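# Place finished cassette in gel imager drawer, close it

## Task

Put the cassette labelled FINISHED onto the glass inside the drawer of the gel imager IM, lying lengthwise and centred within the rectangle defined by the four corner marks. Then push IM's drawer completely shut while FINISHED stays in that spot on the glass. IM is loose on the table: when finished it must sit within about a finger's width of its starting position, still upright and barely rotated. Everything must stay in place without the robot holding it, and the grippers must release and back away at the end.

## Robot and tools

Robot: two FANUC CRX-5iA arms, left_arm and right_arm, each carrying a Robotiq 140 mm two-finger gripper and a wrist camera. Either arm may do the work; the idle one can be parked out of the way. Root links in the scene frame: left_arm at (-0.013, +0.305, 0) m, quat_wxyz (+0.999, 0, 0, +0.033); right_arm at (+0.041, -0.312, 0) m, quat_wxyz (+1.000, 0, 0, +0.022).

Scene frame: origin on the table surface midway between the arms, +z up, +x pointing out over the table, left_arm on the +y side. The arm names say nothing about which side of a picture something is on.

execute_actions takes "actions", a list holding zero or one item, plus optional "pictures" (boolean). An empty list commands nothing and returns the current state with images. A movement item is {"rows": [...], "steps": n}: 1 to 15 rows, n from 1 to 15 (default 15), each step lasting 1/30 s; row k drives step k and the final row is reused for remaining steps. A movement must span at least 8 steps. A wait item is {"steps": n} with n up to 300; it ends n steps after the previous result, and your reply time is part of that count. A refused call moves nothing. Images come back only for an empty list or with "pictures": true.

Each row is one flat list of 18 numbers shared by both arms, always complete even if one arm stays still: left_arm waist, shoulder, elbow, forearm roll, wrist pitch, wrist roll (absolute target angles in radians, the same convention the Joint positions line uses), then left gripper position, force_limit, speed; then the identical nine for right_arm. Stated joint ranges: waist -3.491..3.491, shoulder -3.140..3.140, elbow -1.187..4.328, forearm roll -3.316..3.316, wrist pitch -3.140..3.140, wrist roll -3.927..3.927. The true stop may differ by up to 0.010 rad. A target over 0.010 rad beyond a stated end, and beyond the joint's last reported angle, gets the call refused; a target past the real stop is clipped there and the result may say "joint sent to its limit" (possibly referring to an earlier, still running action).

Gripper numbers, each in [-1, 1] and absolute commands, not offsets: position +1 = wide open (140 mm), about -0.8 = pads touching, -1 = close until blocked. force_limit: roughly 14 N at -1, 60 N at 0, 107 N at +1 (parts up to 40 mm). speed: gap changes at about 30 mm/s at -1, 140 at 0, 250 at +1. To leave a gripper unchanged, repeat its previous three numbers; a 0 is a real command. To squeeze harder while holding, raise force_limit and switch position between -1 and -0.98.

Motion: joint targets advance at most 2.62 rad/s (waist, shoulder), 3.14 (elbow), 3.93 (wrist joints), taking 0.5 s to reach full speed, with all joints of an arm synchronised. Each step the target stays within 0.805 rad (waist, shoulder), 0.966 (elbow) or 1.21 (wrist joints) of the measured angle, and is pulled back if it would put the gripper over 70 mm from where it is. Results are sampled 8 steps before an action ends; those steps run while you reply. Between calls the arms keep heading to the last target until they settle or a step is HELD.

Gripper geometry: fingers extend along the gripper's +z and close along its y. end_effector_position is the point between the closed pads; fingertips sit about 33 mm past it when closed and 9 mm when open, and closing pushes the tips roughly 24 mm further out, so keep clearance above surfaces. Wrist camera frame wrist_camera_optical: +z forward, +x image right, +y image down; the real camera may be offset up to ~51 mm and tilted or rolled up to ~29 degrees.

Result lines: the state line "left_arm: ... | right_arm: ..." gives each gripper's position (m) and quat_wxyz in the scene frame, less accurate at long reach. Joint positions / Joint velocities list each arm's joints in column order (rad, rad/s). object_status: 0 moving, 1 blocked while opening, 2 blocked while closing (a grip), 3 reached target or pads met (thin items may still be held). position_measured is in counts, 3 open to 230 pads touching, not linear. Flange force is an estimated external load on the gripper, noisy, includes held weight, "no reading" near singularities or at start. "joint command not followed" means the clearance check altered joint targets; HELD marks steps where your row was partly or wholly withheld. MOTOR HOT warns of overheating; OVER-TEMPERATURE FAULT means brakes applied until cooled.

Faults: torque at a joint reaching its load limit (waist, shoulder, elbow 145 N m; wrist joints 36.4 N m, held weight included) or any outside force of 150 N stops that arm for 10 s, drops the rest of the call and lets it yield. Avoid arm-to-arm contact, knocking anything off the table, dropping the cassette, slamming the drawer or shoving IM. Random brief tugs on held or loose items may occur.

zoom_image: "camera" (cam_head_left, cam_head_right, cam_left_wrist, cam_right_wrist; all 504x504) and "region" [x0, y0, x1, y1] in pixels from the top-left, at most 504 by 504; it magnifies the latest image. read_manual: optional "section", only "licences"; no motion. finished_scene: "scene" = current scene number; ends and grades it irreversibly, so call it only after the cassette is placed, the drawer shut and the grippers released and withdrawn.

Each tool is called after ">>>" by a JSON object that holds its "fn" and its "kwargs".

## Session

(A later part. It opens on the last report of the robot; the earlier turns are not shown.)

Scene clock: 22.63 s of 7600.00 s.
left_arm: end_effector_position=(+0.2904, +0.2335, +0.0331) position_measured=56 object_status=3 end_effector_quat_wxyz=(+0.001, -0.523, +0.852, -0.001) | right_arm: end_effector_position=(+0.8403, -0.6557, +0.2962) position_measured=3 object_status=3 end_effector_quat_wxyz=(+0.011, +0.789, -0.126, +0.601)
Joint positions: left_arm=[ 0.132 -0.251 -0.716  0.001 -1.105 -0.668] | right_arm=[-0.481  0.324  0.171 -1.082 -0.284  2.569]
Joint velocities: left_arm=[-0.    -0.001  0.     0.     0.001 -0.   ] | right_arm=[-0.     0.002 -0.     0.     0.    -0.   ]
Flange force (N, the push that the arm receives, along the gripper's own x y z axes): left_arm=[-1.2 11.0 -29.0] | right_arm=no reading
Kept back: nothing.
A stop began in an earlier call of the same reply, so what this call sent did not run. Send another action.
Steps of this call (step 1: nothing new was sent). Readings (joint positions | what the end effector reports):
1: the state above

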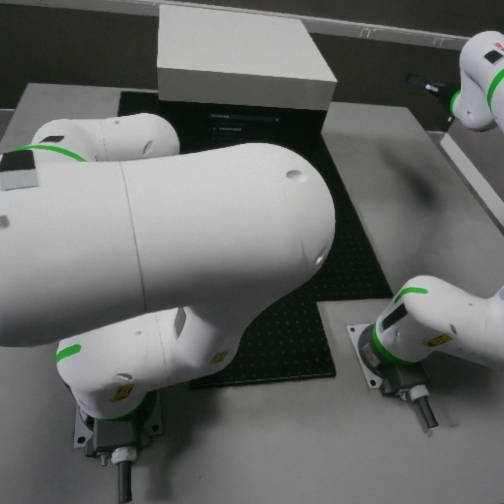

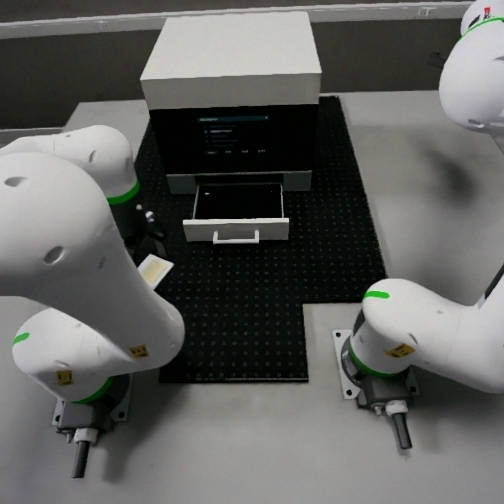

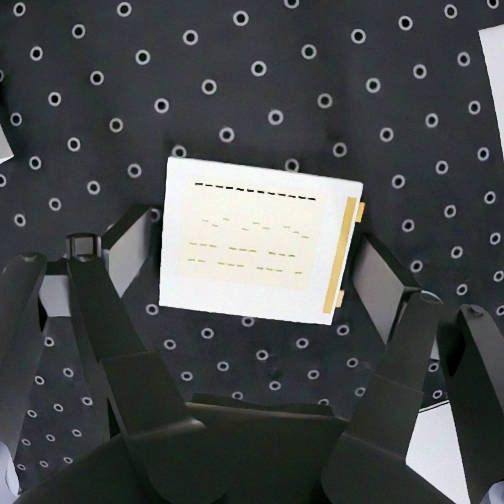

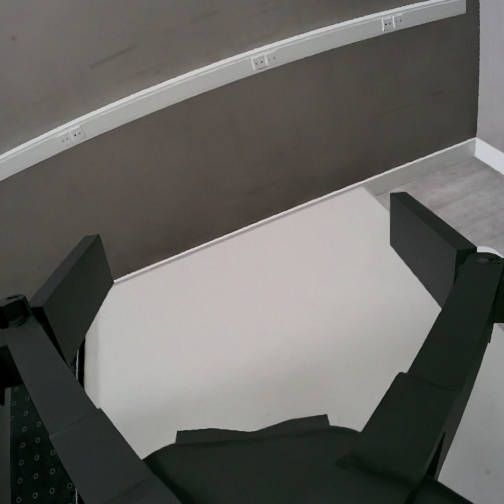

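The probe overshot and caused a force stop. From here on I'll read the force after each contact step before sending the next. Lifting to grasp height (0.0395).

>>> {"fn": "execute_actions", "kwargs": {"actions": [{"rows": [[0.1322,-0.2601,-0.7054,0,-1.1255,-0.6677,0.574,0,0,-0.481,0.324,0.171,-1.082,-0.284,2.569,1,0,0]], "steps": 9}]}}

>>> {"fn": "execute_actions", "kwargs": {"actions": [{"rows": [[0.1322,-0.2601,-0.7054,0,-1.1255,-0.6677,-1,0.1,-0.7,-0.481,0.324,0.171,-1.082,-0.284,2.569,1,0,0]], "steps": 15}]}}

>>> {"fn": "execute_actions", "kwargs": {"actions": [{"steps": 10}]}}

Scene clock: 23.30 s of 7600.00 s.
left_arm: end_effector_position=(+0.2904, +0.2335, +0.0332) position_measured=56 object_status=3 end_effector_quat_wxyz=(+0.001, -0.523, +0.852, -0.001) | right_arm: end_effector_position=(+0.8403, -0.6557, +0.2962) position_measured=3 object_status=3 end_effector_quat_wxyz=(+0.011, +0.789, -0.126, +0.601)
Joint positions: left_arm=[ 0.132 -0.252 -0.716  0.001 -1.105 -0.668] | right_arm=[-0.481  0.324  0.171 -1.082 -0.284  2.569]
Joint velocities: left_arm=[ 0.001 -0.006  0.003  0.    -0.014 -0.   ] | right_arm=[ 0.    -0.001  0.     0.     0.     0.   ]
Flange force (N, the push that the arm receives, along the gripper's own x y z axes): left_arm=[2.3 17.8 -28.8] | right_arm=no reading
Steps of this call (steps 1 to 19: nothing new was sent; step 20: the first step of this action). Readings (joint positions | what the end effector reports):
20: the state above

Scene clock: 23.80 s of 7600.00 s.
left_arm: end_effector_position=(+0.2898, +0.2336, +0.0395) position_measured=74 object_status=0 end_effector_quat_wxyz=(-0.000, -0.523, +0.852, +0.000) | right_arm: end_effector_position=(+0.8403, -0.6557, +0.2962) position_measured=3 object_status=3 end_effector_quat_wxyz=(+0.011, +0.789, -0.126, +0.601)
Joint positions: left_arm=[ 0.132 -0.26  -0.705  0.    -1.125 -0.668] | right_arm=[-0.481  0.324  0.171 -1.082 -0.284  2.569]
Joint velocities: left_arm=[-0.     0.001  0.001 -0.    -0.    -0.   ] | right_arm=[ 0.  0.  0. -0.  0.  0.]
Flange force (N, the push that the arm receives, along the gripper's own x y z axes): left_arm=[-4.9 -9.0 0.8] | right_arm=no reading
Steps of this call (steps 1 to 8: the last 8 steps of your previous action; steps 9 to 15: the first 7 steps of this action). Readings (joint positions | what the end effector reports):
9: left_arm=[0.132 -0.260 -0.705 0.000 -1.125 -0.668] | right_arm=[-0.481 0.324 0.171 -1.082 -0.284 2.569] | left_arm position_measured=56 object_status=0 | right_arm position_measured=3 object_status=3
10: left_arm=[0.132 -0.260 -0.705 0.000 -1.125 -0.668] | right_arm=[-0.481 0.324 0.171 -1.082 -0.284 2.569] | left_arm position_measured=57 object_status=0 | right_arm position_measured=3 object_status=3
12: left_arm=[0.132 -0.260 -0.705 0.000 -1.125 -0.668] | right_arm=[-0.481 0.324 0.171 -1.082 -0.284 2.569] | left_arm position_measured=64 object_status=0 | right_arm position_measured=3 object_status=3
15: the state above

Scene clock: 24.13 s of 7600.00 s.
left_arm: end_effector_position=(+0.2899, +0.2336, +0.0396) position_measured=88 object_status=2 end_effector_quat_wxyz=(+0.000, -0.523, +0.852, -0.000) | right_arm: end_effector_position=(+0.8403, -0.6557, +0.2962) position_measured=3 object_status=3 end_effector_quat_wxyz=(+0.011, +0.789, -0.126, +0.601)
Joint positions: left_arm=[ 0.132 -0.26  -0.705 -0.    -1.126 -0.668] | right_arm=[-0.481  0.324  0.171 -1.082 -0.284  2.569]
Joint velocities: left_arm=[ 0.001 -0.    -0.003  0.    -0.    -0.   ] | right_arm=[ 0.     0.001 -0.    -0.    -0.    -0.001]
Flange force (N, the push that the arm receives, along the gripper's own x y z axes): left_arm=[-4.4 1.6 -42.2] | right_arm=no reading
Kept back: nothing.
Steps of this call (steps 1 to 8: the last 8 steps of your previous action; steps 9 to 10: the robot went on to your last target). Readings (joint positions | what the end effector reports):
1: left_arm=[0.132 -0.260 -0.705 -0.000 -1.126 -0.668] | right_arm=[-0.481 0.324 0.171 -1.082 -0.284 2.569] | left_arm position_measured=78 object_status=0 | right_arm position_measured=3 object_status=3
2: left_arm=[0.132 -0.260 -0.705 -0.000 -1.126 -0.668] | right_arm=[-0.481 0.324 0.171 -1.082 -0.284 2.569] | left_arm position_measured=81 object_status=0 | right_arm position_measured=3 object_status=3
4: left_arm=[0.132 -0.260 -0.705 -0.000 -1.126 -0.668] | right_arm=[-0.481 0.324 0.171 -1.082 -0.284 2.569] | left_arm position_measured=88 object_status=0 | right_arm position_measured=3 object_status=3
8: left_arm=[0.132 -0.260 -0.705 -0.000 -1.126 -0.668] | right_arm=[-0.481 0.324 0.171 -1.082 -0.284 2.569] | left_arm position_measured=88 object_status=0 | right_arm position_measured=3 object_status=3
10: the state above

>>> {"fn": "execute_actions", "kwargs": {"actions": [{"rows": [[0.1322,-0.2612,-0.7041,0,-1.1279,-0.6677,-1,0.1,-0.7,-0.481,0.324,0.171,-1.082,-0.284,2.569,1,0,0],[0.1322,-0.2612,-0.7041,0,-1.1279,-0.6677,-1,0.1,-0.7,-0.481,0.324,0.171,-1.082,-0.284,2.569,1,0,0],[0.1322,-0.2612,-0.7041,0,-1.1279,-0.6677,-1,0.1,-0.7,-0.481,0.324,0.171,-1.082,-0.284,2.569,1,0,0],[0.1322,-0.2612,-0.7041,0,-1.1279,-0.6677,-0.98,0.25,-0.7,-0.481,0.324,0.171,-1.082,-0.284,2.569,1,0,0]], "steps": 12}]}}

>>> {"fn": "execute_actions", "kwargs": {"actions": [{"steps": 10}], "pictures": true}}

Scene clock: 24.67 s of 7600.00 s.
left_arm: end_effector_position=(+0.2899, +0.2336, +0.0400) position_measured=88 object_status=0 end_effector_quat_wxyz=(+0.000, -0.523, +0.852, -0.000) | right_arm: end_effector_position=(+0.8403, -0.6557, +0.2962) position_measured=3 object_status=3 end_effector_quat_wxyz=(+0.011, +0.789, -0.126, +0.601)
Joint positions: left_arm=[ 0.132 -0.261 -0.705 -0.    -1.127 -0.668] | right_arm=[-0.481  0.324  0.171 -1.082 -0.284  2.569]
Joint velocities: left_arm=[-0.    -0.002  0.003 -0.    -0.006 -0.   ] | right_arm=[-0.     0.    -0.001 -0.    -0.     0.   ]
Flange force (N, the push that the arm receives, along the gripper's own x y z axes): left_arm=[-3.3 -4.8 -23.1] | right_arm=no reading
Steps of this call (steps 1 to 12: the robot went on to your last target; steps 13 to 16: the first 4 steps of this action). Readings (joint positions | what the end effector reports):
13: left_arm=[0.132 -0.260 -0.705 -0.000 -1.126 -0.668] | right_arm=[-0.481 0.324 0.171 -1.082 -0.284 2.569] | left_arm position_measured=88 object_status=2 | right_arm position_measured=3 object_status=3
14: left_arm=[0.132 -0.260 -0.705 -0.000 -1.126 -0.668] | right_arm=[-0.481 0.324 0.171 -1.082 -0.284 2.569] | left_arm position_measured=88 object_status=2 | right_arm position_measured=3 object_status=3
16: the state above

Scene clock: 25.00 s of 7600.00 s.
left_arm: end_effector_position=(+0.2898, +0.2336, +0.0402) position_measured=89 object_status=2 end_effector_quat_wxyz=(-0.000, -0.523, +0.852, +0.000) | right_arm: end_effector_position=(+0.8403, -0.6557, +0.2962) position_measured=3 object_status=3 end_effector_quat_wxyz=(+0.011, +0.789, -0.126, +0.601)
Joint positions: left_arm=[ 0.132 -0.261 -0.704 -0.    -1.128 -0.668] | right_arm=[-0.481  0.324  0.171 -1.082 -0.284  2.569]
Joint velocities: left_arm=[ 0.001 -0.     0.     0.     0.002 -0.001] | right_arm=[-0.     0.001  0.    -0.    -0.    -0.001]
Flange force (N, the push that the arm receives, along the gripper's own x y z axes): left_arm=[-6.4 -9.1 1.2] | right_arm=no reading
Kept back: nothing.
Steps of this call (steps 1 to 8: the last 8 steps of your previous action; steps 9 to 10: the robot went on to your last target). Readings (joint positions | what the end effector reports):
1: left_arm=[0.132 -0.261 -0.704 -0.000 -1.127 -0.668] | right_arm=[-0.481 0.324 0.171 -1.082 -0.284 2.569] | left_arm position_measured=89 object_status=0 | right_arm position_measured=3 object_status=3
2: left_arm=[0.132 -0.261 -0.704 -0.000 -1.127 -0.668] | right_arm=[-0.481 0.324 0.171 -1.082 -0.284 2.569] | left_arm position_measured=89 object_status=0 | right_arm position_measured=3 object_status=3
4: left_arm=[0.132 -0.261 -0.704 -0.000 -1.128 -0.668] | right_arm=[-0.481 0.324 0.171 -1.082 -0.284 2.569] | left_arm position_measured=89 object_status=0 | right_arm position_measured=3 object_status=3
8: left_arm=[0.132 -0.261 -0.704 -0.000 -1.128 -0.668] | right_arm=[-0.481 0.324 0.171 -1.082 -0.284 2.569] | left_arm position_measured=89 object_status=2 | right_arm position_measured=3 object_status=3
10: the state above

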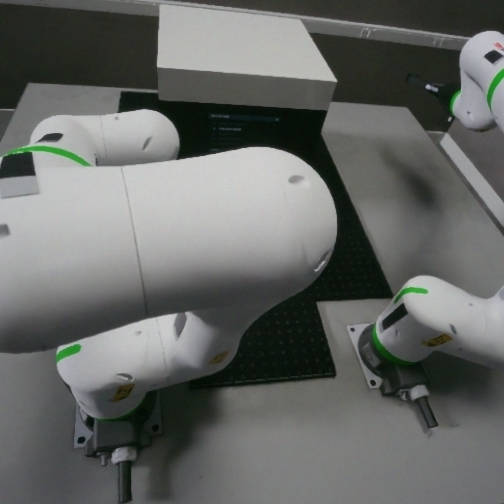

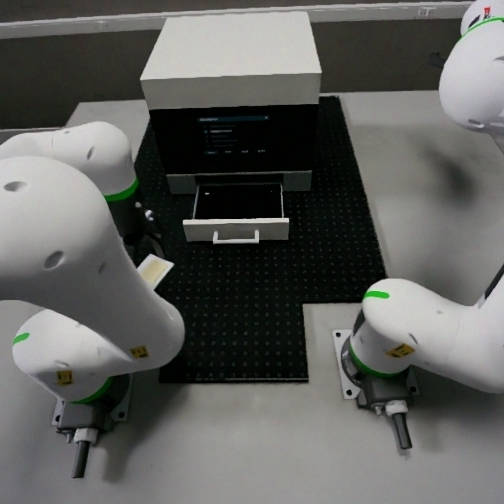

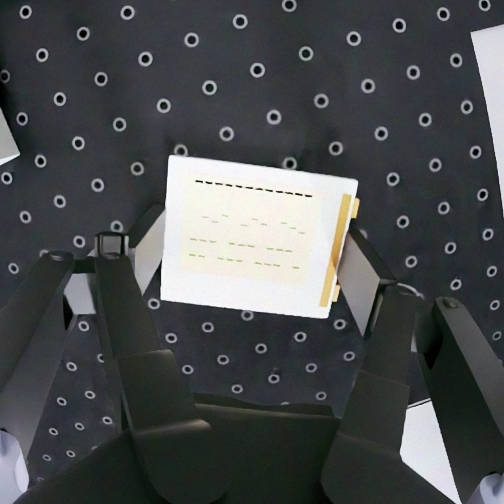

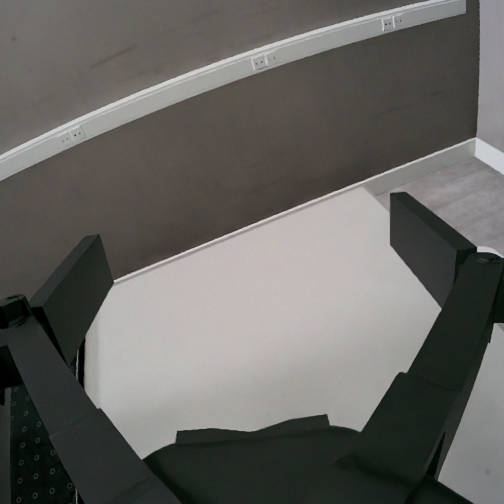

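>>> {"fn": "execute_actions", "kwargs": {"actions": [{"rows": [
[0.1322,-0.2620,-0.7023,0,-1.1305,-0.6677,-0.98,0.25,-0.7,-0.481,0.324,0.171,-1.082,-0.284,2.569,1,0,0],
[0.1322,-0.2644,-0.6972,0,-1.1381,-0.6677,-0.98,0.25,-0.7,-0.481,0.324,0.171,-1.082,-0.284,2.569,1,0,0],
[0.1322,-0.2682,-0.6891,0,-1.1498,-0.6677,-0.98,0.25,-0.7,-0.481,0.324,0.171,-1.082,-0.284,2.569,1,0,0],
[0.1322,-0.2731,-0.6786,0,-1.1653,-0.6677,-0.98,0.25,-0.7,-0.481,0.324,0.171,-1.082,-0.284,2.569,1,0,0],
[0.1322,-0.2790,-0.6660,0,-1.1838,-0.6677,-0.98,0.25,-0.7,-0.481,0.324,0.171,-1.082,-0.284,2.569,1,0,0],
[0.1322,-0.2857,-0.6518,0,-1.2047,-0.6677,-0.98,0.25,-0.7,-0.481,0.324,0.171,-1.082,-0.284,2.569,1,0,0],
[0.1322,-0.2929,-0.6363,0,-1.2275,-0.6677,-0.98,0.25,-0.7,-0.481,0.324,0.171,-1.082,-0.284,2.569,1,0,0],
[0.1322,-0.3006,-0.6199,0,-1.2514,-0.6677,-0.98,0.25,-0.7,-0.481,0.324,0.171,-1.082,-0.284,2.569,1,0,0],
[0.1309,-0.3066,-0.6013,0,-1.2760,-0.6692,-0.98,0.25,-0.7,-0.481,0.324,0.171,-1.082,-0.284,2.569,1,0,0],
[0.1272,-0.3088,-0.5790,0,-1.3007,-0.6737,-0.98,0.25,-0.7,-0.481,0.324,0.171,-1.082,-0.284,2.569,1,0,0],
[0.1211,-0.3077,-0.5537,0,-1.3247,-0.6809,-0.98,0.25,-0.7,-0.481,0.324,0.171,-1.082,-0.284,2.569,1,0,0],
[0.1129,-0.3029,-0.5260,0,-1.3476,-0.6906,-0.98,0.25,-0.7,-0.481,0.324,0.171,-1.082,-0.284,2.569,1,0,0],
[0.1028,-0.2947,-0.4968,0,-1.3687,-0.7027,-0.98,0.25,-0.7,-0.481,0.324,0.171,-1.082,-0.284,2.569,1,0,0],
[0.0908,-0.2830,-0.4664,0,-1.3874,-0.7170,-0.98,0.25,-0.7,-0.481,0.324,0.171,-1.082,-0.284,2.569,1,0,0],
[0.0770,-0.2678,-0.4355,0,-1.4032,-0.7334,-0.98,0.25,-0.7,-0.481,0.324,0.171,-1.082,-0.284,2.569,1,0,0]
], "steps": 15}]}}

>>> {"fn": "execute_actions", "kwargs": {"actions": [{"rows": [
[0.0618,-0.2493,-0.4048,0,-1.4151,-0.7515,-0.98,0.25,-0.7,-0.481,0.324,0.171,-1.082,-0.284,2.569,1,0,0],
[0.0452,-0.2273,-0.3750,0,-1.4230,-0.7713,-0.98,0.25,-0.7,-0.481,0.324,0.171,-1.082,-0.284,2.569,1,0,0],
[0.0273,-0.2019,-0.3468,0,-1.4260,-0.7925,-0.98,0.25,-0.7,-0.481,0.324,0.171,-1.082,-0.284,2.569,1,0,0],
[0.0084,-0.1742,-0.3187,0,-1.4263,-0.8151,-0.98,0.25,-0.7,-0.481,0.324,0.171,-1.082,-0.284,2.569,1,0,0],
[-0.0115,-0.1451,-0.2892,0,-1.4266,-0.8388,-0.98,0.25,-0.7,-0.481,0.324,0.171,-1.082,-0.284,2.569,1,0,0],
[-0.0321,-0.1148,-0.2586,0,-1.4270,-0.8633,-0.98,0.25,-0.7,-0.481,0.324,0.171,-1.082,-0.284,2.569,1,0,0],
[-0.0533,-0.0838,-0.2272,0,-1.4274,-0.8885,-0.98,0.25,-0.7,-0.481,0.324,0.171,-1.082,-0.284,2.569,1,0,0],
[-0.0751,-0.0519,-0.1950,0,-1.4278,-0.9144,-0.98,0.25,-0.7,-0.481,0.324,0.171,-1.082,-0.284,2.569,1,0,0],
[-0.0970,-0.0197,-0.1624,0,-1.4282,-0.9406,-0.98,0.25,-0.7,-0.481,0.324,0.171,-1.082,-0.284,2.569,1,0,0],
[-0.1192,0.0128,-0.1295,0,-1.4286,-0.9670,-0.98,0.25,-0.7,-0.481,0.324,0.171,-1.082,-0.284,2.569,1,0,0],
[-0.1414,0.0452,-0.0966,0,-1.4289,-0.9933,-0.98,0.25,-0.7,-0.481,0.324,0.171,-1.082,-0.284,2.569,1,0,0],
[-0.1633,0.0774,-0.0640,0,-1.4293,-1.0195,-0.98,0.25,-0.7,-0.481,0.324,0.171,-1.082,-0.284,2.569,1,0,0],
[-0.1851,0.1093,-0.0318,0,-1.4297,-1.0454,-0.98,0.25,-0.7,-0.481,0.324,0.171,-1.082,-0.284,2.569,1,0,0],
[-0.2063,0.1403,-0.0004,0,-1.4301,-1.0706,-0.98,0.25,-0.7,-0.481,0.324,0.171,-1.082,-0.284,2.569,1,0,0],
[-0.2269,0.1706,0.0302,0,-1.4305,-1.0951,-0.98,0.25,-0.7,-0.481,0.324,0.171,-1.082,-0.284,2.569,1,0,0]
], "steps": 15}]}}

>>> {"fn": "execute_actions", "kwargs": {"actions": [{"rows": [
[-0.2468,0.1997,0.0597,0,-1.4308,-1.1188,-0.98,0.25,-0.7,-0.481,0.324,0.171,-1.082,-0.284,2.569,1,0,0],
[-0.2657,0.2274,0.0878,0,-1.4311,-1.1414,-0.98,0.25,-0.7,-0.481,0.324,0.171,-1.082,-0.284,2.569,1,0,0],
[-0.2836,0.2536,0.1142,0,-1.4315,-1.1626,-0.98,0.25,-0.7,-0.481,0.324,0.171,-1.082,-0.284,2.569,1,0,0],
[-0.3002,0.2780,0.1389,0,-1.4318,-1.1824,-0.98,0.25,-0.7,-0.481,0.324,0.171,-1.082,-0.284,2.569,1,0,0],
[-0.3154,0.3003,0.1615,0,-1.4320,-1.2005,-0.98,0.25,-0.7,-0.481,0.324,0.171,-1.082,-0.284,2.569,1,0,0],
[-0.3292,0.3204,0.1819,0,-1.4323,-1.2169,-0.98,0.25,-0.7,-0.481,0.324,0.171,-1.082,-0.284,2.569,1,0,0],
[-0.3412,0.3380,0.1997,0,-1.4325,-1.2312,-0.98,0.25,-0.7,-0.481,0.324,0.171,-1.082,-0.284,2.569,1,0,0],
[-0.3513,0.3529,0.2147,0,-1.4327,-1.2433,-0.98,0.25,-0.7,-0.481,0.324,0.171,-1.082,-0.284,2.569,1,0,0],
[-0.3595,0.3649,0.2269,0,-1.4328,-1.2530,-0.98,0.25,-0.7,-0.481,0.324,0.171,-1.082,-0.284,2.569,1,0,0],
[-0.3656,0.3737,0.2358,0,-1.4329,-1.2602,-0.98,0.25,-0.7,-0.481,0.324,0.171,-1.082,-0.284,2.569,1,0,0],
[-0.3693,0.3793,0.2414,0,-1.4330,-1.2647,-0.98,0.25,-0.7,-0.481,0.324,0.171,-1.082,-0.284,2.569,1,0,0],
[-0.3706,0.3811,0.2433,0,-1.4330,-1.2662,-0.98,0.25,-0.7,-0.481,0.324,0.171,-1.082,-0.284,2.569,1,0,0]
], "steps": 12}]}}

>>> {"fn": "execute_actions", "kwargs": {"actions": [{"steps": 15}], "pictures": true}}

Scene clock: 28.70 s of 7600.00 s.
left_arm: end_effector_position=(+0.2924, +0.2341, +0.0594) position_measured=89 object_status=2 end_effector_quat_wxyz=(+0.000, -0.523, +0.852, -0.000) | right_arm: end_effector_position=(+0.8403, -0.6557, +0.2962) position_measured=3 object_status=3 end_effector_quat_wxyz=(+0.011, +0.789, -0.126, +0.601)
Joint positions: left_arm=[ 0.132 -0.278 -0.668 -0.    -1.181 -0.668] | right_arm=[-0.481  0.324  0.171 -1.082 -0.284  2.569]
Joint velocities: left_arm=[ 0.001 -0.16   0.341 -0.    -0.498  0.001] | right_arm=[ 0.    -0.001 -0.    -0.    -0.    -0.   ]
Flange force (N, the push that the arm receives, along the gripper's own x y z axes): left_arm=[-5.4 -7.1 6.5] | right_arm=no reading
Steps of this call (steps 1 to 15: the robot went on to your last target; steps 16 to 90: nothing new was sent; then 0.47 s passed at rest; steps 91 to 97: the first 7 steps of this action). Readings (joint positions | what the end effector reports):
91: left_arm=[0.132 -0.261 -0.704 -0.000 -1.128 -0.668] | right_arm=[-0.481 0.324 0.171 -1.082 -0.284 2.569] | left_arm position_measured=89 object_status=2 | right_arm position_measured=3 object_status=3
92: left_arm=[0.132 -0.262 -0.703 -0.000 -1.129 -0.668] | right_arm=[-0.481 0.324 0.171 -1.082 -0.284 2.569] | left_arm position_measured=89 object_status=2 | right_arm position_measured=3 object_status=3
94: left_arm=[0.132 -0.265 -0.695 -0.000 -1.141 -0.668] | right_arm=[-0.481 0.324 0.171 -1.082 -0.284 2.569] | left_arm position_measured=89 object_status=2 | right_arm position_measured=3 object_status=3
97: the state above

Scene clock: 29.20 s of 7600.00 s.
left_arm: end_effector_position=(+0.3462, +0.2042, +0.1686) position_measured=89 object_status=2 end_effector_quat_wxyz=(-0.000, -0.410, +0.912, +0.000) | right_arm: end_effector_position=(+0.8403, -0.6557, +0.2962) position_measured=3 object_status=3 end_effector_quat_wxyz=(+0.011, +0.789, -0.126, +0.601)
Joint positions: left_arm=[ 0.015 -0.185 -0.332 -0.    -1.425 -0.807] | right_arm=[-0.481  0.324  0.171 -1.082 -0.284  2.569]
Joint velocities: left_arm=[-0.519  0.783  0.813  0.    -0.083 -0.616] | right_arm=[ 0.     0.    -0.001 -0.    -0.    -0.   ]
Flange force (N, the push that the arm receives, along the gripper's own x y z axes): left_arm=[-3.8 5.9 -3.5] | right_arm=no reading
Steps of this call (steps 1 to 8: the last 8 steps of your previous action; steps 9 to 15: the first 7 steps of this action). Readings (joint positions | what the end effector reports):
9: left_arm=[0.103 -0.299 -0.497 -0.000 -1.365 -0.702] | right_arm=[-0.481 0.324 0.171 -1.082 -0.284 2.569] | left_arm position_measured=89 object_status=2 | right_arm position_measured=3 object_status=3
10: left_arm=[0.091 -0.291 -0.470 -0.000 -1.381 -0.716] | right_arm=[-0.481 0.324 0.171 -1.082 -0.284 2.569] | left_arm position_measured=89 object_status=2 | right_arm position_measured=3 object_status=3
12: left_arm=[0.064 -0.260 -0.414 -0.000 -1.406 -0.749] | right_arm=[-0.481 0.324 0.171 -1.082 -0.284 2.569] | left_arm position_measured=89 object_status=2 | right_arm position_measured=3 object_status=3
15: the state above

Scene clock: 29.60 s of 7600.00 s.
left_arm: end_effector_position=(+0.4550, +0.0981, +0.1724) position_measured=89 object_status=2 end_effector_quat_wxyz=(-0.000, -0.158, +0.988, +0.000) | right_arm: end_effector_position=(+0.8403, -0.6557, +0.2962) position_measured=3 object_status=3 end_effector_quat_wxyz=(+0.011, +0.789, -0.126, +0.601)
Joint positions: left_arm=[-0.226  0.17   0.029 -0.    -1.43  -1.094] | right_arm=[-0.481  0.324  0.171 -1.082 -0.284  2.569]
Joint velocities: left_arm=[-0.596  0.873  0.88   0.    -0.01  -0.703] | right_arm=[ 0.     0.    -0.001  0.    -0.    -0.   ]
Flange force (N, the push that the arm receives, along the gripper's own x y z axes): left_arm=[-11.6 -1.9 -4.5] | right_arm=no reading
Steps of this call (steps 1 to 8: the last 8 steps of your previous action; steps 9 to 12: the first 4 steps of this action). Readings (joint positions | what the end effector reports):
9: left_arm=[-0.164 0.079 -0.063 -0.000 -1.429 -1.021] | right_arm=[-0.481 0.324 0.171 -1.082 -0.284 2.569] | left_arm position_measured=89 object_status=2 | right_arm position_measured=3 object_status=3
10: left_arm=[-0.185 0.109 -0.032 -0.000 -1.430 -1.045] | right_arm=[-0.481 0.324 0.171 -1.082 -0.284 2.569] | left_arm position_measured=89 object_status=2 | right_arm position_measured=3 object_status=3
12: the state above

Scene clock: 30.10 s of 7600.00 s.
left_arm: end_effector_position=(+0.5000, +0.0080, +0.1501) position_measured=89 object_status=2 end_effector_quat_wxyz=(+0.000, -0.000, +1.000, -0.000) | right_arm: end_effector_position=(+0.8403, -0.6557, +0.2962) position_measured=3 object_status=3 end_effector_quat_wxyz=(+0.011, +0.789, -0.126, +0.601)
Joint positions: left_arm=[-0.371  0.381  0.243 -0.    -1.433 -1.266] | right_arm=[-0.481  0.324  0.171 -1.082 -0.284  2.569]
Joint velocities: left_arm=[-0.001 -0.    -0.     0.    -0.     0.   ] | right_arm=[ 0.     0.002 -0.    -0.     0.     0.   ]
Flange force (N, the push that the arm receives, along the gripper's own x y z axes): left_arm=[-11.7 -5.4 -3.6] | right_arm=no reading
Kept back: nothing.
Steps of this call (steps 1 to 8: the last 8 steps of your previous action; steps 9 to 15: the robot went on to your last target). Readings (joint positions | what the end effector reports):
1: left_arm=[-0.246 0.199 0.059 -0.000 -1.431 -1.118] | right_arm=[-0.481 0.324 0.171 -1.082 -0.284 2.569] | left_arm position_measured=89 object_status=2 | right_arm position_measured=3 object_status=3
2: left_arm=[-0.265 0.227 0.087 -0.000 -1.431 -1.141] | right_arm=[-0.481 0.324 0.171 -1.082 -0.284 2.569] | left_arm position_measured=89 object_status=2 | right_arm position_measured=3 object_status=3
4: left_arm=[-0.301 0.279 0.140 -0.000 -1.432 -1.183] | right_arm=[-0.481 0.324 0.171 -1.082 -0.284 2.569] | left_arm position_measured=89 object_status=2 | right_arm position_measured=3 object_status=3
8: left_arm=[-0.356 0.360 0.221 -0.000 -1.433 -1.249] | right_arm=[-0.481 0.324 0.171 -1.082 -0.284 2.569] | left_arm position_measured=89 object_status=2 | right_arm position_measured=3 object_status=3
15: the state above

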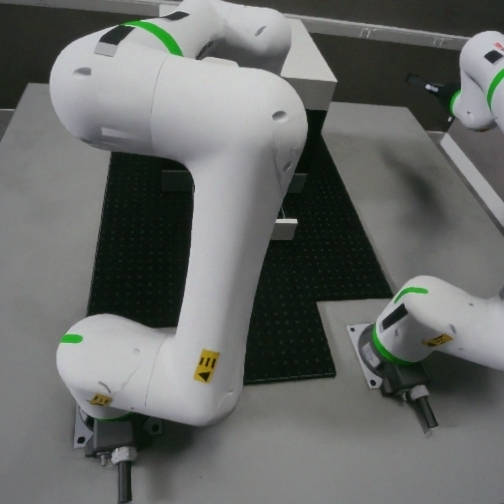

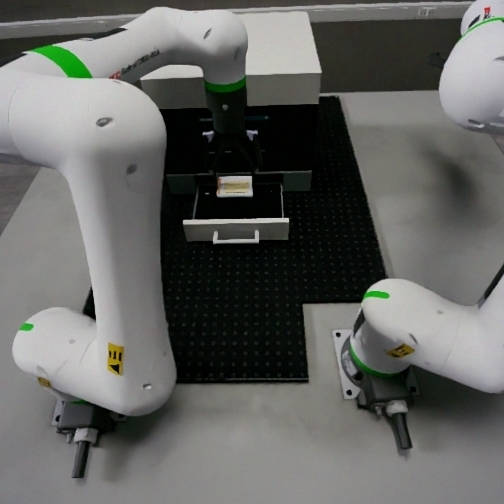

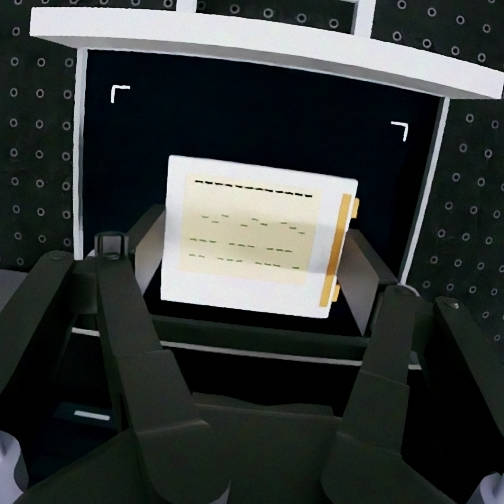

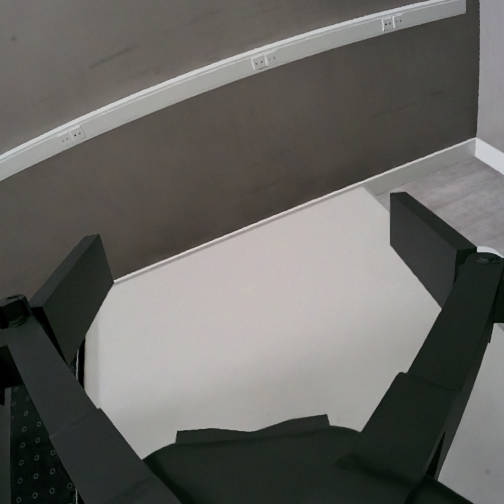

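>>> {"fn": "zoom_image", "kwargs": {"camera": "cam_left_wrist", "region": [90, 60, 426, 340]}}

Region (90, 60, 426, 340) of cam_left_wrist's 504x504 image, scaled by 1.500, with more detail than that image has.

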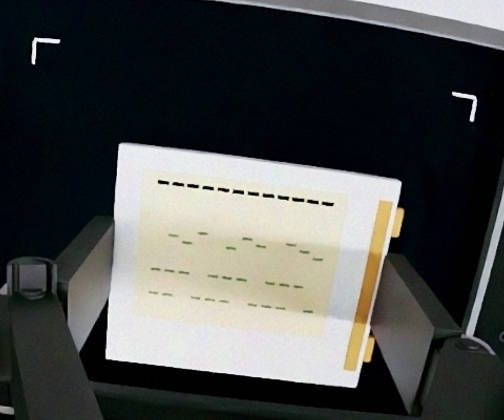

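>>> {"fn": "execute_actions", "kwargs": {"actions": [{"rows": [
[-0.3707,0.3816,0.2417,0,-1.4308,-1.2660,-0.98,0.25,-0.7,-0.481,0.324,0.171,-1.082,-0.284,2.569,1,0,0],
[-0.3711,0.3831,0.2371,0,-1.4248,-1.2655,-0.98,0.25,-0.7,-0.481,0.324,0.171,-1.082,-0.284,2.569,1,0,0],
[-0.3716,0.3854,0.2302,0,-1.4155,-1.2646,-0.98,0.25,-0.7,-0.481,0.324,0.171,-1.082,-0.284,2.569,1,0,0],
[-0.3722,0.3884,0.2212,0,-1.4037,-1.2636,-0.98,0.25,-0.7,-0.481,0.324,0.171,-1.082,-0.284,2.569,1,0,0],
[-0.3730,0.3918,0.2109,0,-1.3899,-1.2623,-0.98,0.25,-0.7,-0.481,0.324,0.171,-1.082,-0.284,2.569,1,0,0],
[-0.3739,0.3955,0.1995,0,-1.3747,-1.2610,-0.98,0.25,-0.7,-0.481,0.324,0.171,-1.082,-0.284,2.569,1,0,0],
[-0.3748,0.3995,0.1877,0,-1.3590,-1.2596,-0.98,0.25,-0.7,-0.481,0.324,0.171,-1.082,-0.284,2.569,1,0,0],
[-0.3756,0.4034,0.1758,0,-1.3433,-1.2581,-0.98,0.25,-0.7,-0.481,0.324,0.171,-1.082,-0.284,2.569,1,0,0],
[-0.3765,0.4071,0.1644,0,-1.3281,-1.2568,-0.98,0.25,-0.7,-0.481,0.324,0.171,-1.082,-0.284,2.569,1,0,0],
[-0.3773,0.4105,0.1541,0,-1.3143,-1.2555,-0.98,0.25,-0.7,-0.481,0.324,0.171,-1.082,-0.284,2.569,1,0,0],
[-0.3779,0.4135,0.1451,0,-1.3025,-1.2545,-0.98,0.25,-0.7,-0.481,0.324,0.171,-1.082,-0.284,2.569,1,0,0],
[-0.3784,0.4158,0.1382,0,-1.2932,-1.2536,-0.98,0.25,-0.7,-0.481,0.324,0.171,-1.082,-0.284,2.569,1,0,0],
[-0.3788,0.4173,0.1336,0,-1.2872,-1.2531,-0.98,0.25,-0.7,-0.481,0.324,0.171,-1.082,-0.284,2.569,1,0,0],
[-0.3789,0.4178,0.1320,0,-1.2850,-1.2529,-0.98,0.25,-0.7,-0.481,0.324,0.171,-1.082,-0.284,2.569,1,0,0]
], "steps": 14}]}}

>>> {"fn": "execute_actions", "kwargs": {"actions": [{"steps": 14}], "pictures": true}}

>>> {"fn": "zoom_image", "kwargs": {"camera": "cam_left_wrist", "region": [30, 40, 480, 340]}}

Scene clock: 32.23 s of 7600.00 s.
left_arm: end_effector_position=(+0.5003, +0.0068, +0.1358) position_measured=89 object_status=2 end_effector_quat_wxyz=(-0.000, -0.001, +1.000, +0.000) | right_arm: end_effector_position=(+0.8403, -0.6557, +0.2962) position_measured=3 object_status=3 end_effector_quat_wxyz=(+0.011, +0.789, -0.126, +0.601)
Joint positions: left_arm=[-0.372  0.389  0.22  -0.    -1.402 -1.264] | right_arm=[-0.481  0.324  0.171 -1.082 -0.284  2.569]
Joint velocities: left_arm=[-0.019  0.088 -0.26   0.     0.343  0.033] | right_arm=[-0.     0.    -0.    -0.    -0.    -0.001]
Flange force (N, the push that the arm receives, along the gripper's own x y z axes): left_arm=[-5.7 -2.6 -5.5] | right_arm=no reading
Steps of this call (steps 1 to 15: the robot went on to your last target; steps 16 to 58: nothing new was sent; steps 59 to 64: the first 6 steps of this action). Readings (joint positions | what the end effector reports):
59: left_arm=[-0.371 0.381 0.243 -0.000 -1.433 -1.266] | right_arm=[-0.481 0.324 0.171 -1.082 -0.284 2.569] | left_arm position_measured=89 object_status=2 | right_arm position_measured=3 object_status=3
60: left_arm=[-0.371 0.381 0.243 -0.000 -1.432 -1.266] | right_arm=[-0.481 0.324 0.171 -1.082 -0.284 2.569] | left_arm position_measured=89 object_status=2 | right_arm position_measured=3 object_status=3
62: left_arm=[-0.371 0.384 0.235 -0.000 -1.422 -1.266] | right_arm=[-0.481 0.324 0.171 -1.082 -0.284 2.569] | left_arm position_measured=89 object_status=2 | right_arm position_measured=3 object_status=3
64: the state above

Scene clock: 32.70 s of 7600.00 s.
left_arm: end_effector_position=(+0.4980, +0.0035, +0.0820) position_measured=89 object_status=2 end_effector_quat_wxyz=(-0.000, -0.003, +1.000, +0.000) | right_arm: end_effector_position=(+0.8403, -0.6557, +0.2962) position_measured=3 object_status=3 end_effector_quat_wxyz=(+0.011, +0.789, -0.126, +0.601)
Joint positions: left_arm=[-0.379  0.418  0.132 -0.    -1.285 -1.253] | right_arm=[-0.481  0.324  0.171 -1.082 -0.284  2.569]
Joint velocities: left_arm=[-0.     0.    -0.003  0.     0.    -0.   ] | right_arm=[ 0.    -0.001 -0.    -0.     0.     0.   ]
Flange force (N, the push that the arm receives, along the gripper's own x y z axes): left_arm=[-12.1 -4.9 -0.8] | right_arm=no reading
Kept back: nothing.
Steps of this call (steps 1 to 8: the last 8 steps of your previous action; steps 9 to 14: the robot went on to your last target). Readings (joint positions | what the end effector reports):
1: left_arm=[-0.373 0.392 0.211 -0.000 -1.390 -1.262] | right_arm=[-0.481 0.324 0.171 -1.082 -0.284 2.569] | left_arm position_measured=89 object_status=2 | right_arm position_measured=3 object_status=3
2: left_arm=[-0.374 0.395 0.201 -0.000 -1.376 -1.261] | right_arm=[-0.481 0.324 0.171 -1.082 -0.284 2.569] | left_arm position_measured=89 object_status=2 | right_arm position_measured=3 object_status=3
4: left_arm=[-0.375 0.403 0.178 -0.000 -1.346 -1.258] | right_arm=[-0.481 0.324 0.171 -1.082 -0.284 2.569] | left_arm position_measured=89 object_status=2 | right_arm position_measured=3 object_status=3
8: left_arm=[-0.378 0.416 0.139 -0.000 -1.294 -1.254] | right_arm=[-0.481 0.324 0.171 -1.082 -0.284 2.569] | left_arm position_measured=89 object_status=2 | right_arm position_measured=3 object_status=3
14: the state above

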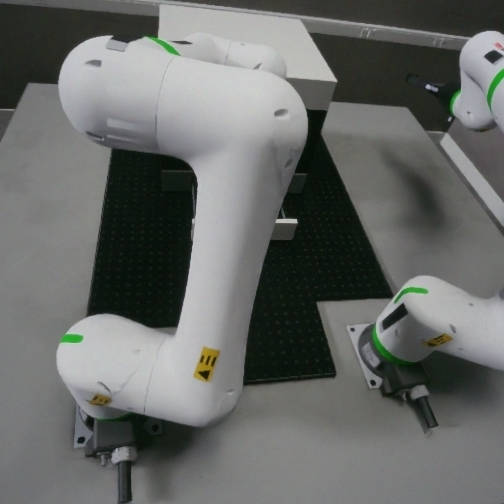

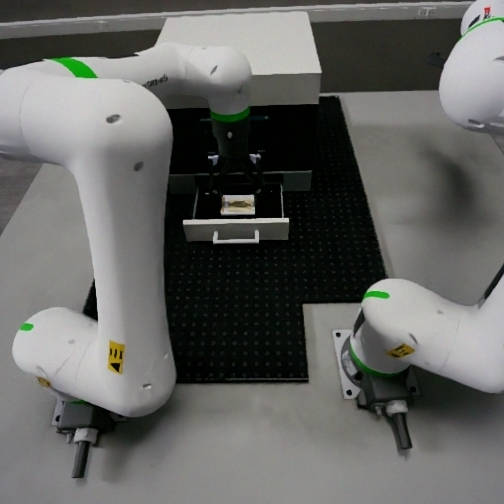

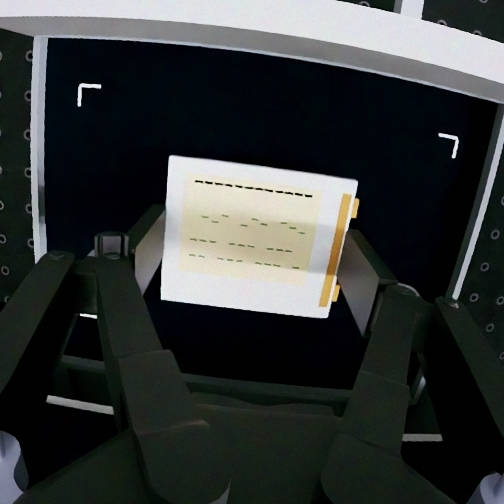

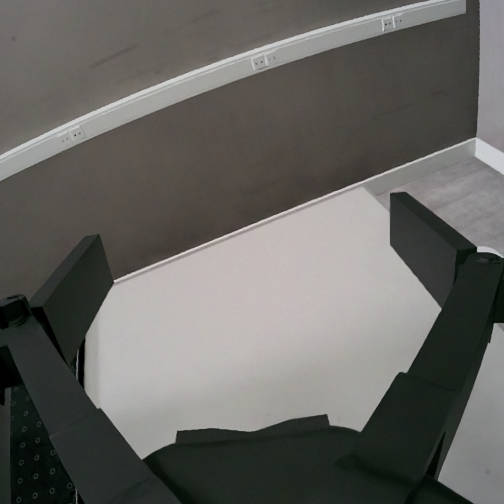

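Region (30, 40, 480, 340) of cam_left_wrist's 504x504 image, scaled by 1.120, with more detail than that image has.

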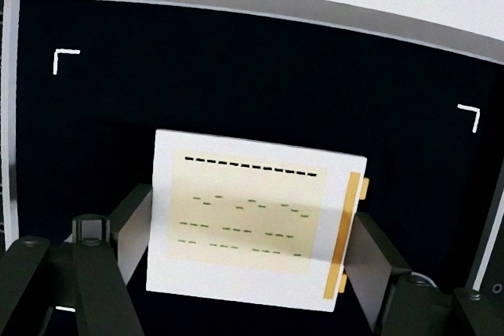

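>>> {"fn": "zoom_image", "kwargs": {"camera": "cam_left_wrist", "region": [60, 70, 120, 130]}}

>>> {"fn": "zoom_image", "kwargs": {"camera": "cam_left_wrist", "region": [420, 115, 480, 175]}}

>>> {"fn": "zoom_image", "kwargs": {"camera": "cam_left_wrist", "region": [60, 285, 120, 345]}}

Region (60, 70, 120, 130) of cam_left_wrist's 504x504 image, scaled by 8.400, with more detail than that image has.

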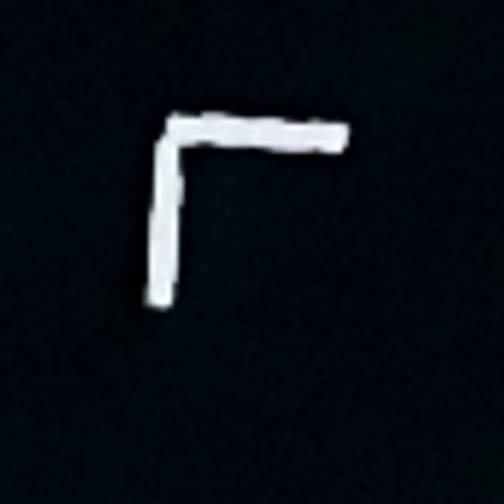

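Region (420, 115, 480, 175) of cam_left_wrist's 504x504 image, scaled by 8.400, with more detail than that image has.

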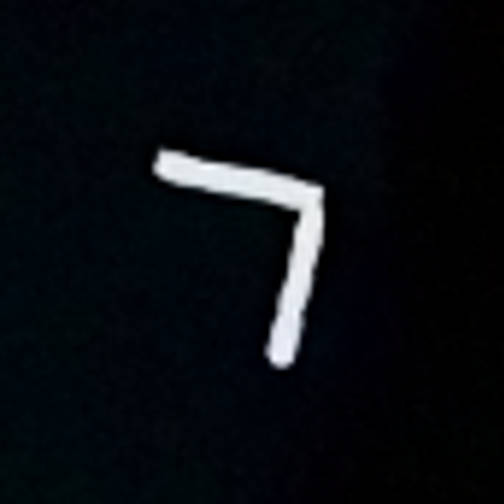

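Region (60, 285, 120, 345) of cam_left_wrist's 504x504 image, scaled by 8.400, with more detail than that image has.

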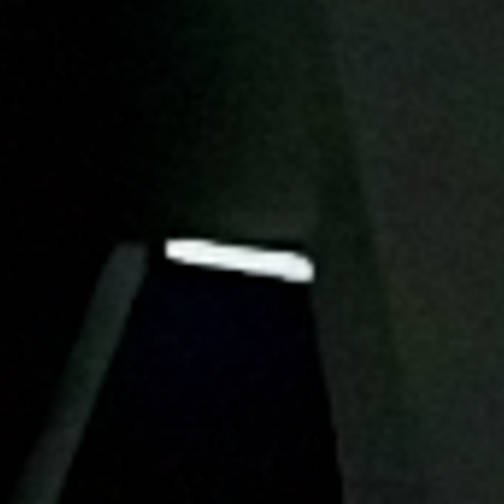

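>>> {"fn": "execute_actions", "kwargs": {"actions": [{"rows": [
[-0.3787,0.4183,0.1307,0,-1.2832,-1.2531,-0.98,0.25,-0.7,-0.481,0.324,0.171,-1.082,-0.284,2.569,1,0,0],
[-0.3784,0.4193,0.1281,0,-1.2796,-1.2534,-0.98,0.25,-0.7,-0.481,0.324,0.171,-1.082,-0.284,2.569,1,0,0],
[-0.3781,0.4204,0.1254,0,-1.2758,-1.2537,-0.98,0.25,-0.7,-0.481,0.324,0.171,-1.082,-0.284,2.569,1,0,0],
[-0.3779,0.4214,0.1227,0,-1.2721,-1.2539,-0.98,0.25,-0.7,-0.481,0.324,0.171,-1.082,-0.284,2.569,1,0,0],
[-0.3778,0.4222,0.1206,0,-1.2692,-1.2540,-0.98,0.25,-0.7,-0.481,0.324,0.171,-1.082,-0.284,2.569,1,0,0],
[-0.3778,0.4228,0.1192,0,-1.2672,-1.2540,-0.98,0.25,-0.7,-0.481,0.324,0.171,-1.082,-0.284,2.569,1,0,0],
[-0.3778,0.4232,0.1184,0,-1.2660,-1.2540,-0.98,0.25,-0.7,-0.481,0.324,0.171,-1.082,-0.284,2.569,1,0,0],
[-0.3778,0.4236,0.1177,0,-1.2649,-1.2540,-0.98,0.25,-0.7,-0.481,0.324,0.171,-1.082,-0.284,2.569,1,0,0]
], "steps": 8}]}}

>>> {"fn": "execute_actions", "kwargs": {"actions": [{"steps": 13}]}}

Scene clock: 34.03 s of 7600.00 s.
left_arm: end_effector_position=(+0.4980, +0.0035, +0.0820) position_measured=89 object_status=2 end_effector_quat_wxyz=(-0.000, -0.003, +1.000, +0.000) | right_arm: end_effector_position=(+0.8403, -0.6557, +0.2962) position_measured=3 object_status=3 end_effector_quat_wxyz=(+0.011, +0.789, -0.126, +0.601)
Joint positions: left_arm=[-0.379  0.418  0.132 -0.    -1.285 -1.253] | right_arm=[-0.481  0.324  0.171 -1.082 -0.284  2.569]
Joint velocities: left_arm=[-0.    -0.001  0.    -0.     0.    -0.   ] | right_arm=[-0.     0.     0.     0.     0.    -0.001]
Flange force (N, the push that the arm receives, along the gripper's own x y z axes): left_arm=[-9.0 -2.1 -1.4] | right_arm=no reading
Kept back: the last 8 steps of this action.
Steps of this call (steps 1 to 30: the robot went on to your last target; steps 31 to 40: nothing new was sent). Readings (joint positions | what the end effector reports):
1: left_arm=[-0.379 0.418 0.132 -0.000 -1.285 -1.253] | right_arm=[-0.481 0.324 0.171 -1.082 -0.284 2.569] | left_arm position_measured=89 object_status=2 | right_arm position_measured=3 object_status=3
2: left_arm=[-0.379 0.418 0.132 -0.000 -1.285 -1.253] | right_arm=[-0.481 0.324 0.171 -1.082 -0.284 2.569] | left_arm position_measured=89 object_status=2 | right_arm position_measured=3 object_status=3
4: left_arm=[-0.379 0.418 0.132 -0.000 -1.285 -1.253] | right_arm=[-0.481 0.324 0.171 -1.082 -0.284 2.569] | left_arm position_measured=89 object_status=2 | right_arm position_measured=3 object_status=3
8: left_arm=[-0.379 0.418 0.132 -0.000 -1.285 -1.253] | right_arm=[-0.481 0.324 0.171 -1.082 -0.284 2.569] | left_arm position_measured=89 object_status=2 | right_arm position_measured=3 object_status=3
40: the state above

Scene clock: 34.47 s of 7600.00 s.
left_arm: end_effector_position=(+0.4980, +0.0042, +0.0728) position_measured=89 object_status=2 end_effector_quat_wxyz=(+0.000, -0.003, +1.000, -0.000) | right_arm: end_effector_position=(+0.8403, -0.6557, +0.2962) position_measured=3 object_status=3 end_effector_quat_wxyz=(+0.011, +0.789, -0.126, +0.601)
Joint positions: left_arm=[-0.378  0.424  0.118 -0.    -1.265 -1.254] | right_arm=[-0.481  0.324  0.171 -1.082 -0.284  2.569]
Joint velocities: left_arm=[-0.     0.002 -0.001 -0.    -0.     0.   ] | right_arm=[ 0.    -0.    -0.001  0.     0.     0.   ]
Flange force (N, the push that the arm receives, along the gripper's own x y z axes): left_arm=[-8.2 -3.0 -0.2] | right_arm=no reading
Kept back: nothing.
Steps of this call (steps 1 to 8: the last 8 steps of your previous action; steps 9 to 13: the robot went on to your last target). Readings (joint positions | what the end effector reports):
1: left_arm=[-0.379 0.418 0.132 -0.000 -1.285 -1.253] | right_arm=[-0.481 0.324 0.171 -1.082 -0.284 2.569] | left_arm position_measured=89 object_status=2 | right_arm position_measured=3 object_status=3
2: left_arm=[-0.379 0.418 0.131 -0.000 -1.284 -1.253] | right_arm=[-0.481 0.324 0.171 -1.082 -0.284 2.569] | left_arm position_measured=89 object_status=2 | right_arm position_measured=3 object_status=3
4: left_arm=[-0.379 0.420 0.127 -0.000 -1.278 -1.253] | right_arm=[-0.481 0.324 0.171 -1.082 -0.284 2.569] | left_arm position_measured=89 object_status=2 | right_arm position_measured=3 object_status=3
8: left_arm=[-0.378 0.423 0.119 -0.000 -1.267 -1.254] | right_arm=[-0.481 0.324 0.171 -1.082 -0.284 2.569] | left_arm position_measured=89 object_status=2 | right_arm position_measured=3 object_status=3
13: the state above

>>> {"fn": "execute_actions", "kwargs": {"actions": [{"rows": [[-0.3778,0.4241,0.1167,0,-1.2634,-1.2540,-0.98,0.25,-0.7,-0.481,0.324,0.171,-1.082,-0.284,2.569,1,0,0]], "steps": 14}]}}

Scene clock: 34.90 s of 7600.00 s.
left_arm: end_effector_position=(+0.4980, +0.0042, +0.0720) position_measured=89 object_status=2 end_effector_quat_wxyz=(-0.000, -0.003, +1.000, +0.000) | right_arm: end_effector_position=(+0.8403, -0.6557, +0.2962) position_measured=3 object_status=3 end_effector_quat_wxyz=(+0.011, +0.789, -0.126, +0.601)
Joint positions: left_arm=[-0.378  0.424  0.117 -0.    -1.263 -1.254] | right_arm=[-0.481  0.324  0.171 -1.082 -0.284  2.569]
Joint velocities: left_arm=[ 0.     0.     0.     0.    -0.     0.001] | right_arm=[ 0.  0. -0. -0.  0. -0.]
Flange force (N, the push that the arm receives, along the gripper's own x y z axes): left_arm=[-9.4 -3.8 -2.3] | right_arm=no reading
Steps of this call (steps 1 to 7: the robot went on to your last target; steps 8 to 13: the first 6 steps of this action). Readings (joint positions | what the end effector reports):
8: left_arm=[-0.378 0.424 0.118 -0.000 -1.265 -1.254] | right_arm=[-0.481 0.324 0.171 -1.082 -0.284 2.569] | left_arm position_measured=89 object_status=2 | right_arm position_measured=3 object_status=3
9: left_arm=[-0.378 0.424 0.117 -0.000 -1.264 -1.254] | right_arm=[-0.481 0.324 0.171 -1.082 -0.284 2.569] | left_arm position_measured=89 object_status=2 | right_arm position_measured=3 object_status=3
11: left_arm=[-0.378 0.424 0.117 -0.000 -1.263 -1.254] | right_arm=[-0.481 0.324 0.171 -1.082 -0.284 2.569] | left_arm position_measured=89 object_status=2 | right_arm position_measured=3 object_status=3
13: the state above

>>> {"fn": "execute_actions", "kwargs": {"actions": [{"rows": [[-0.3778,0.4246,0.1158,0,-1.2620,-1.2540,-0.98,0.25,-0.7,-0.481,0.324,0.171,-1.082,-0.284,2.569,1,0,0]], "steps": 14}]}}

Scene clock: 35.37 s of 7600.00 s.
left_arm: end_effector_position=(+0.4980, +0.0042, +0.0715) position_measured=89 object_status=2 end_effector_quat_wxyz=(+0.000, -0.003, +1.000, -0.000) | right_arm: end_effector_position=(+0.8403, -0.6557, +0.2962) position_measured=3 object_status=3 end_effector_quat_wxyz=(+0.011, +0.789, -0.126, +0.601)
Joint positions: left_arm=[-0.378  0.424  0.116 -0.    -1.262 -1.254] | right_arm=[-0.481  0.324  0.171 -1.082 -0.284  2.569]
Joint velocities: left_arm=[ 0.     0.002 -0.    -0.     0.001 -0.   ] | right_arm=[0.    0.001 0.    0.    0.    0.001]
Flange force (N, the push that the arm receives, along the gripper's own x y z axes): left_arm=[-9.4 -3.4 -15.3] | right_arm=no reading
Steps of this call (steps 1 to 8: the last 8 steps of your previous action; steps 9 to 14: the first 6 steps of this action). Readings (joint positions | what the end effector reports):
9: left_arm=[-0.378 0.424 0.117 -0.000 -1.263 -1.254] | right_arm=[-0.481 0.324 0.171 -1.082 -0.284 2.569] | left_arm position_measured=89 object_status=2 | right_arm position_measured=3 object_status=3
10: left_arm=[-0.378 0.424 0.116 -0.000 -1.263 -1.254] | right_arm=[-0.481 0.324 0.171 -1.082 -0.284 2.569] | left_arm position_measured=89 object_status=2 | right_arm position_measured=3 object_status=3
12: left_arm=[-0.378 0.424 0.116 -0.000 -1.262 -1.254] | right_arm=[-0.481 0.324 0.171 -1.082 -0.284 2.569] | left_arm position_measured=89 object_status=2 | right_arm position_measured=3 object_status=3
14: the state above


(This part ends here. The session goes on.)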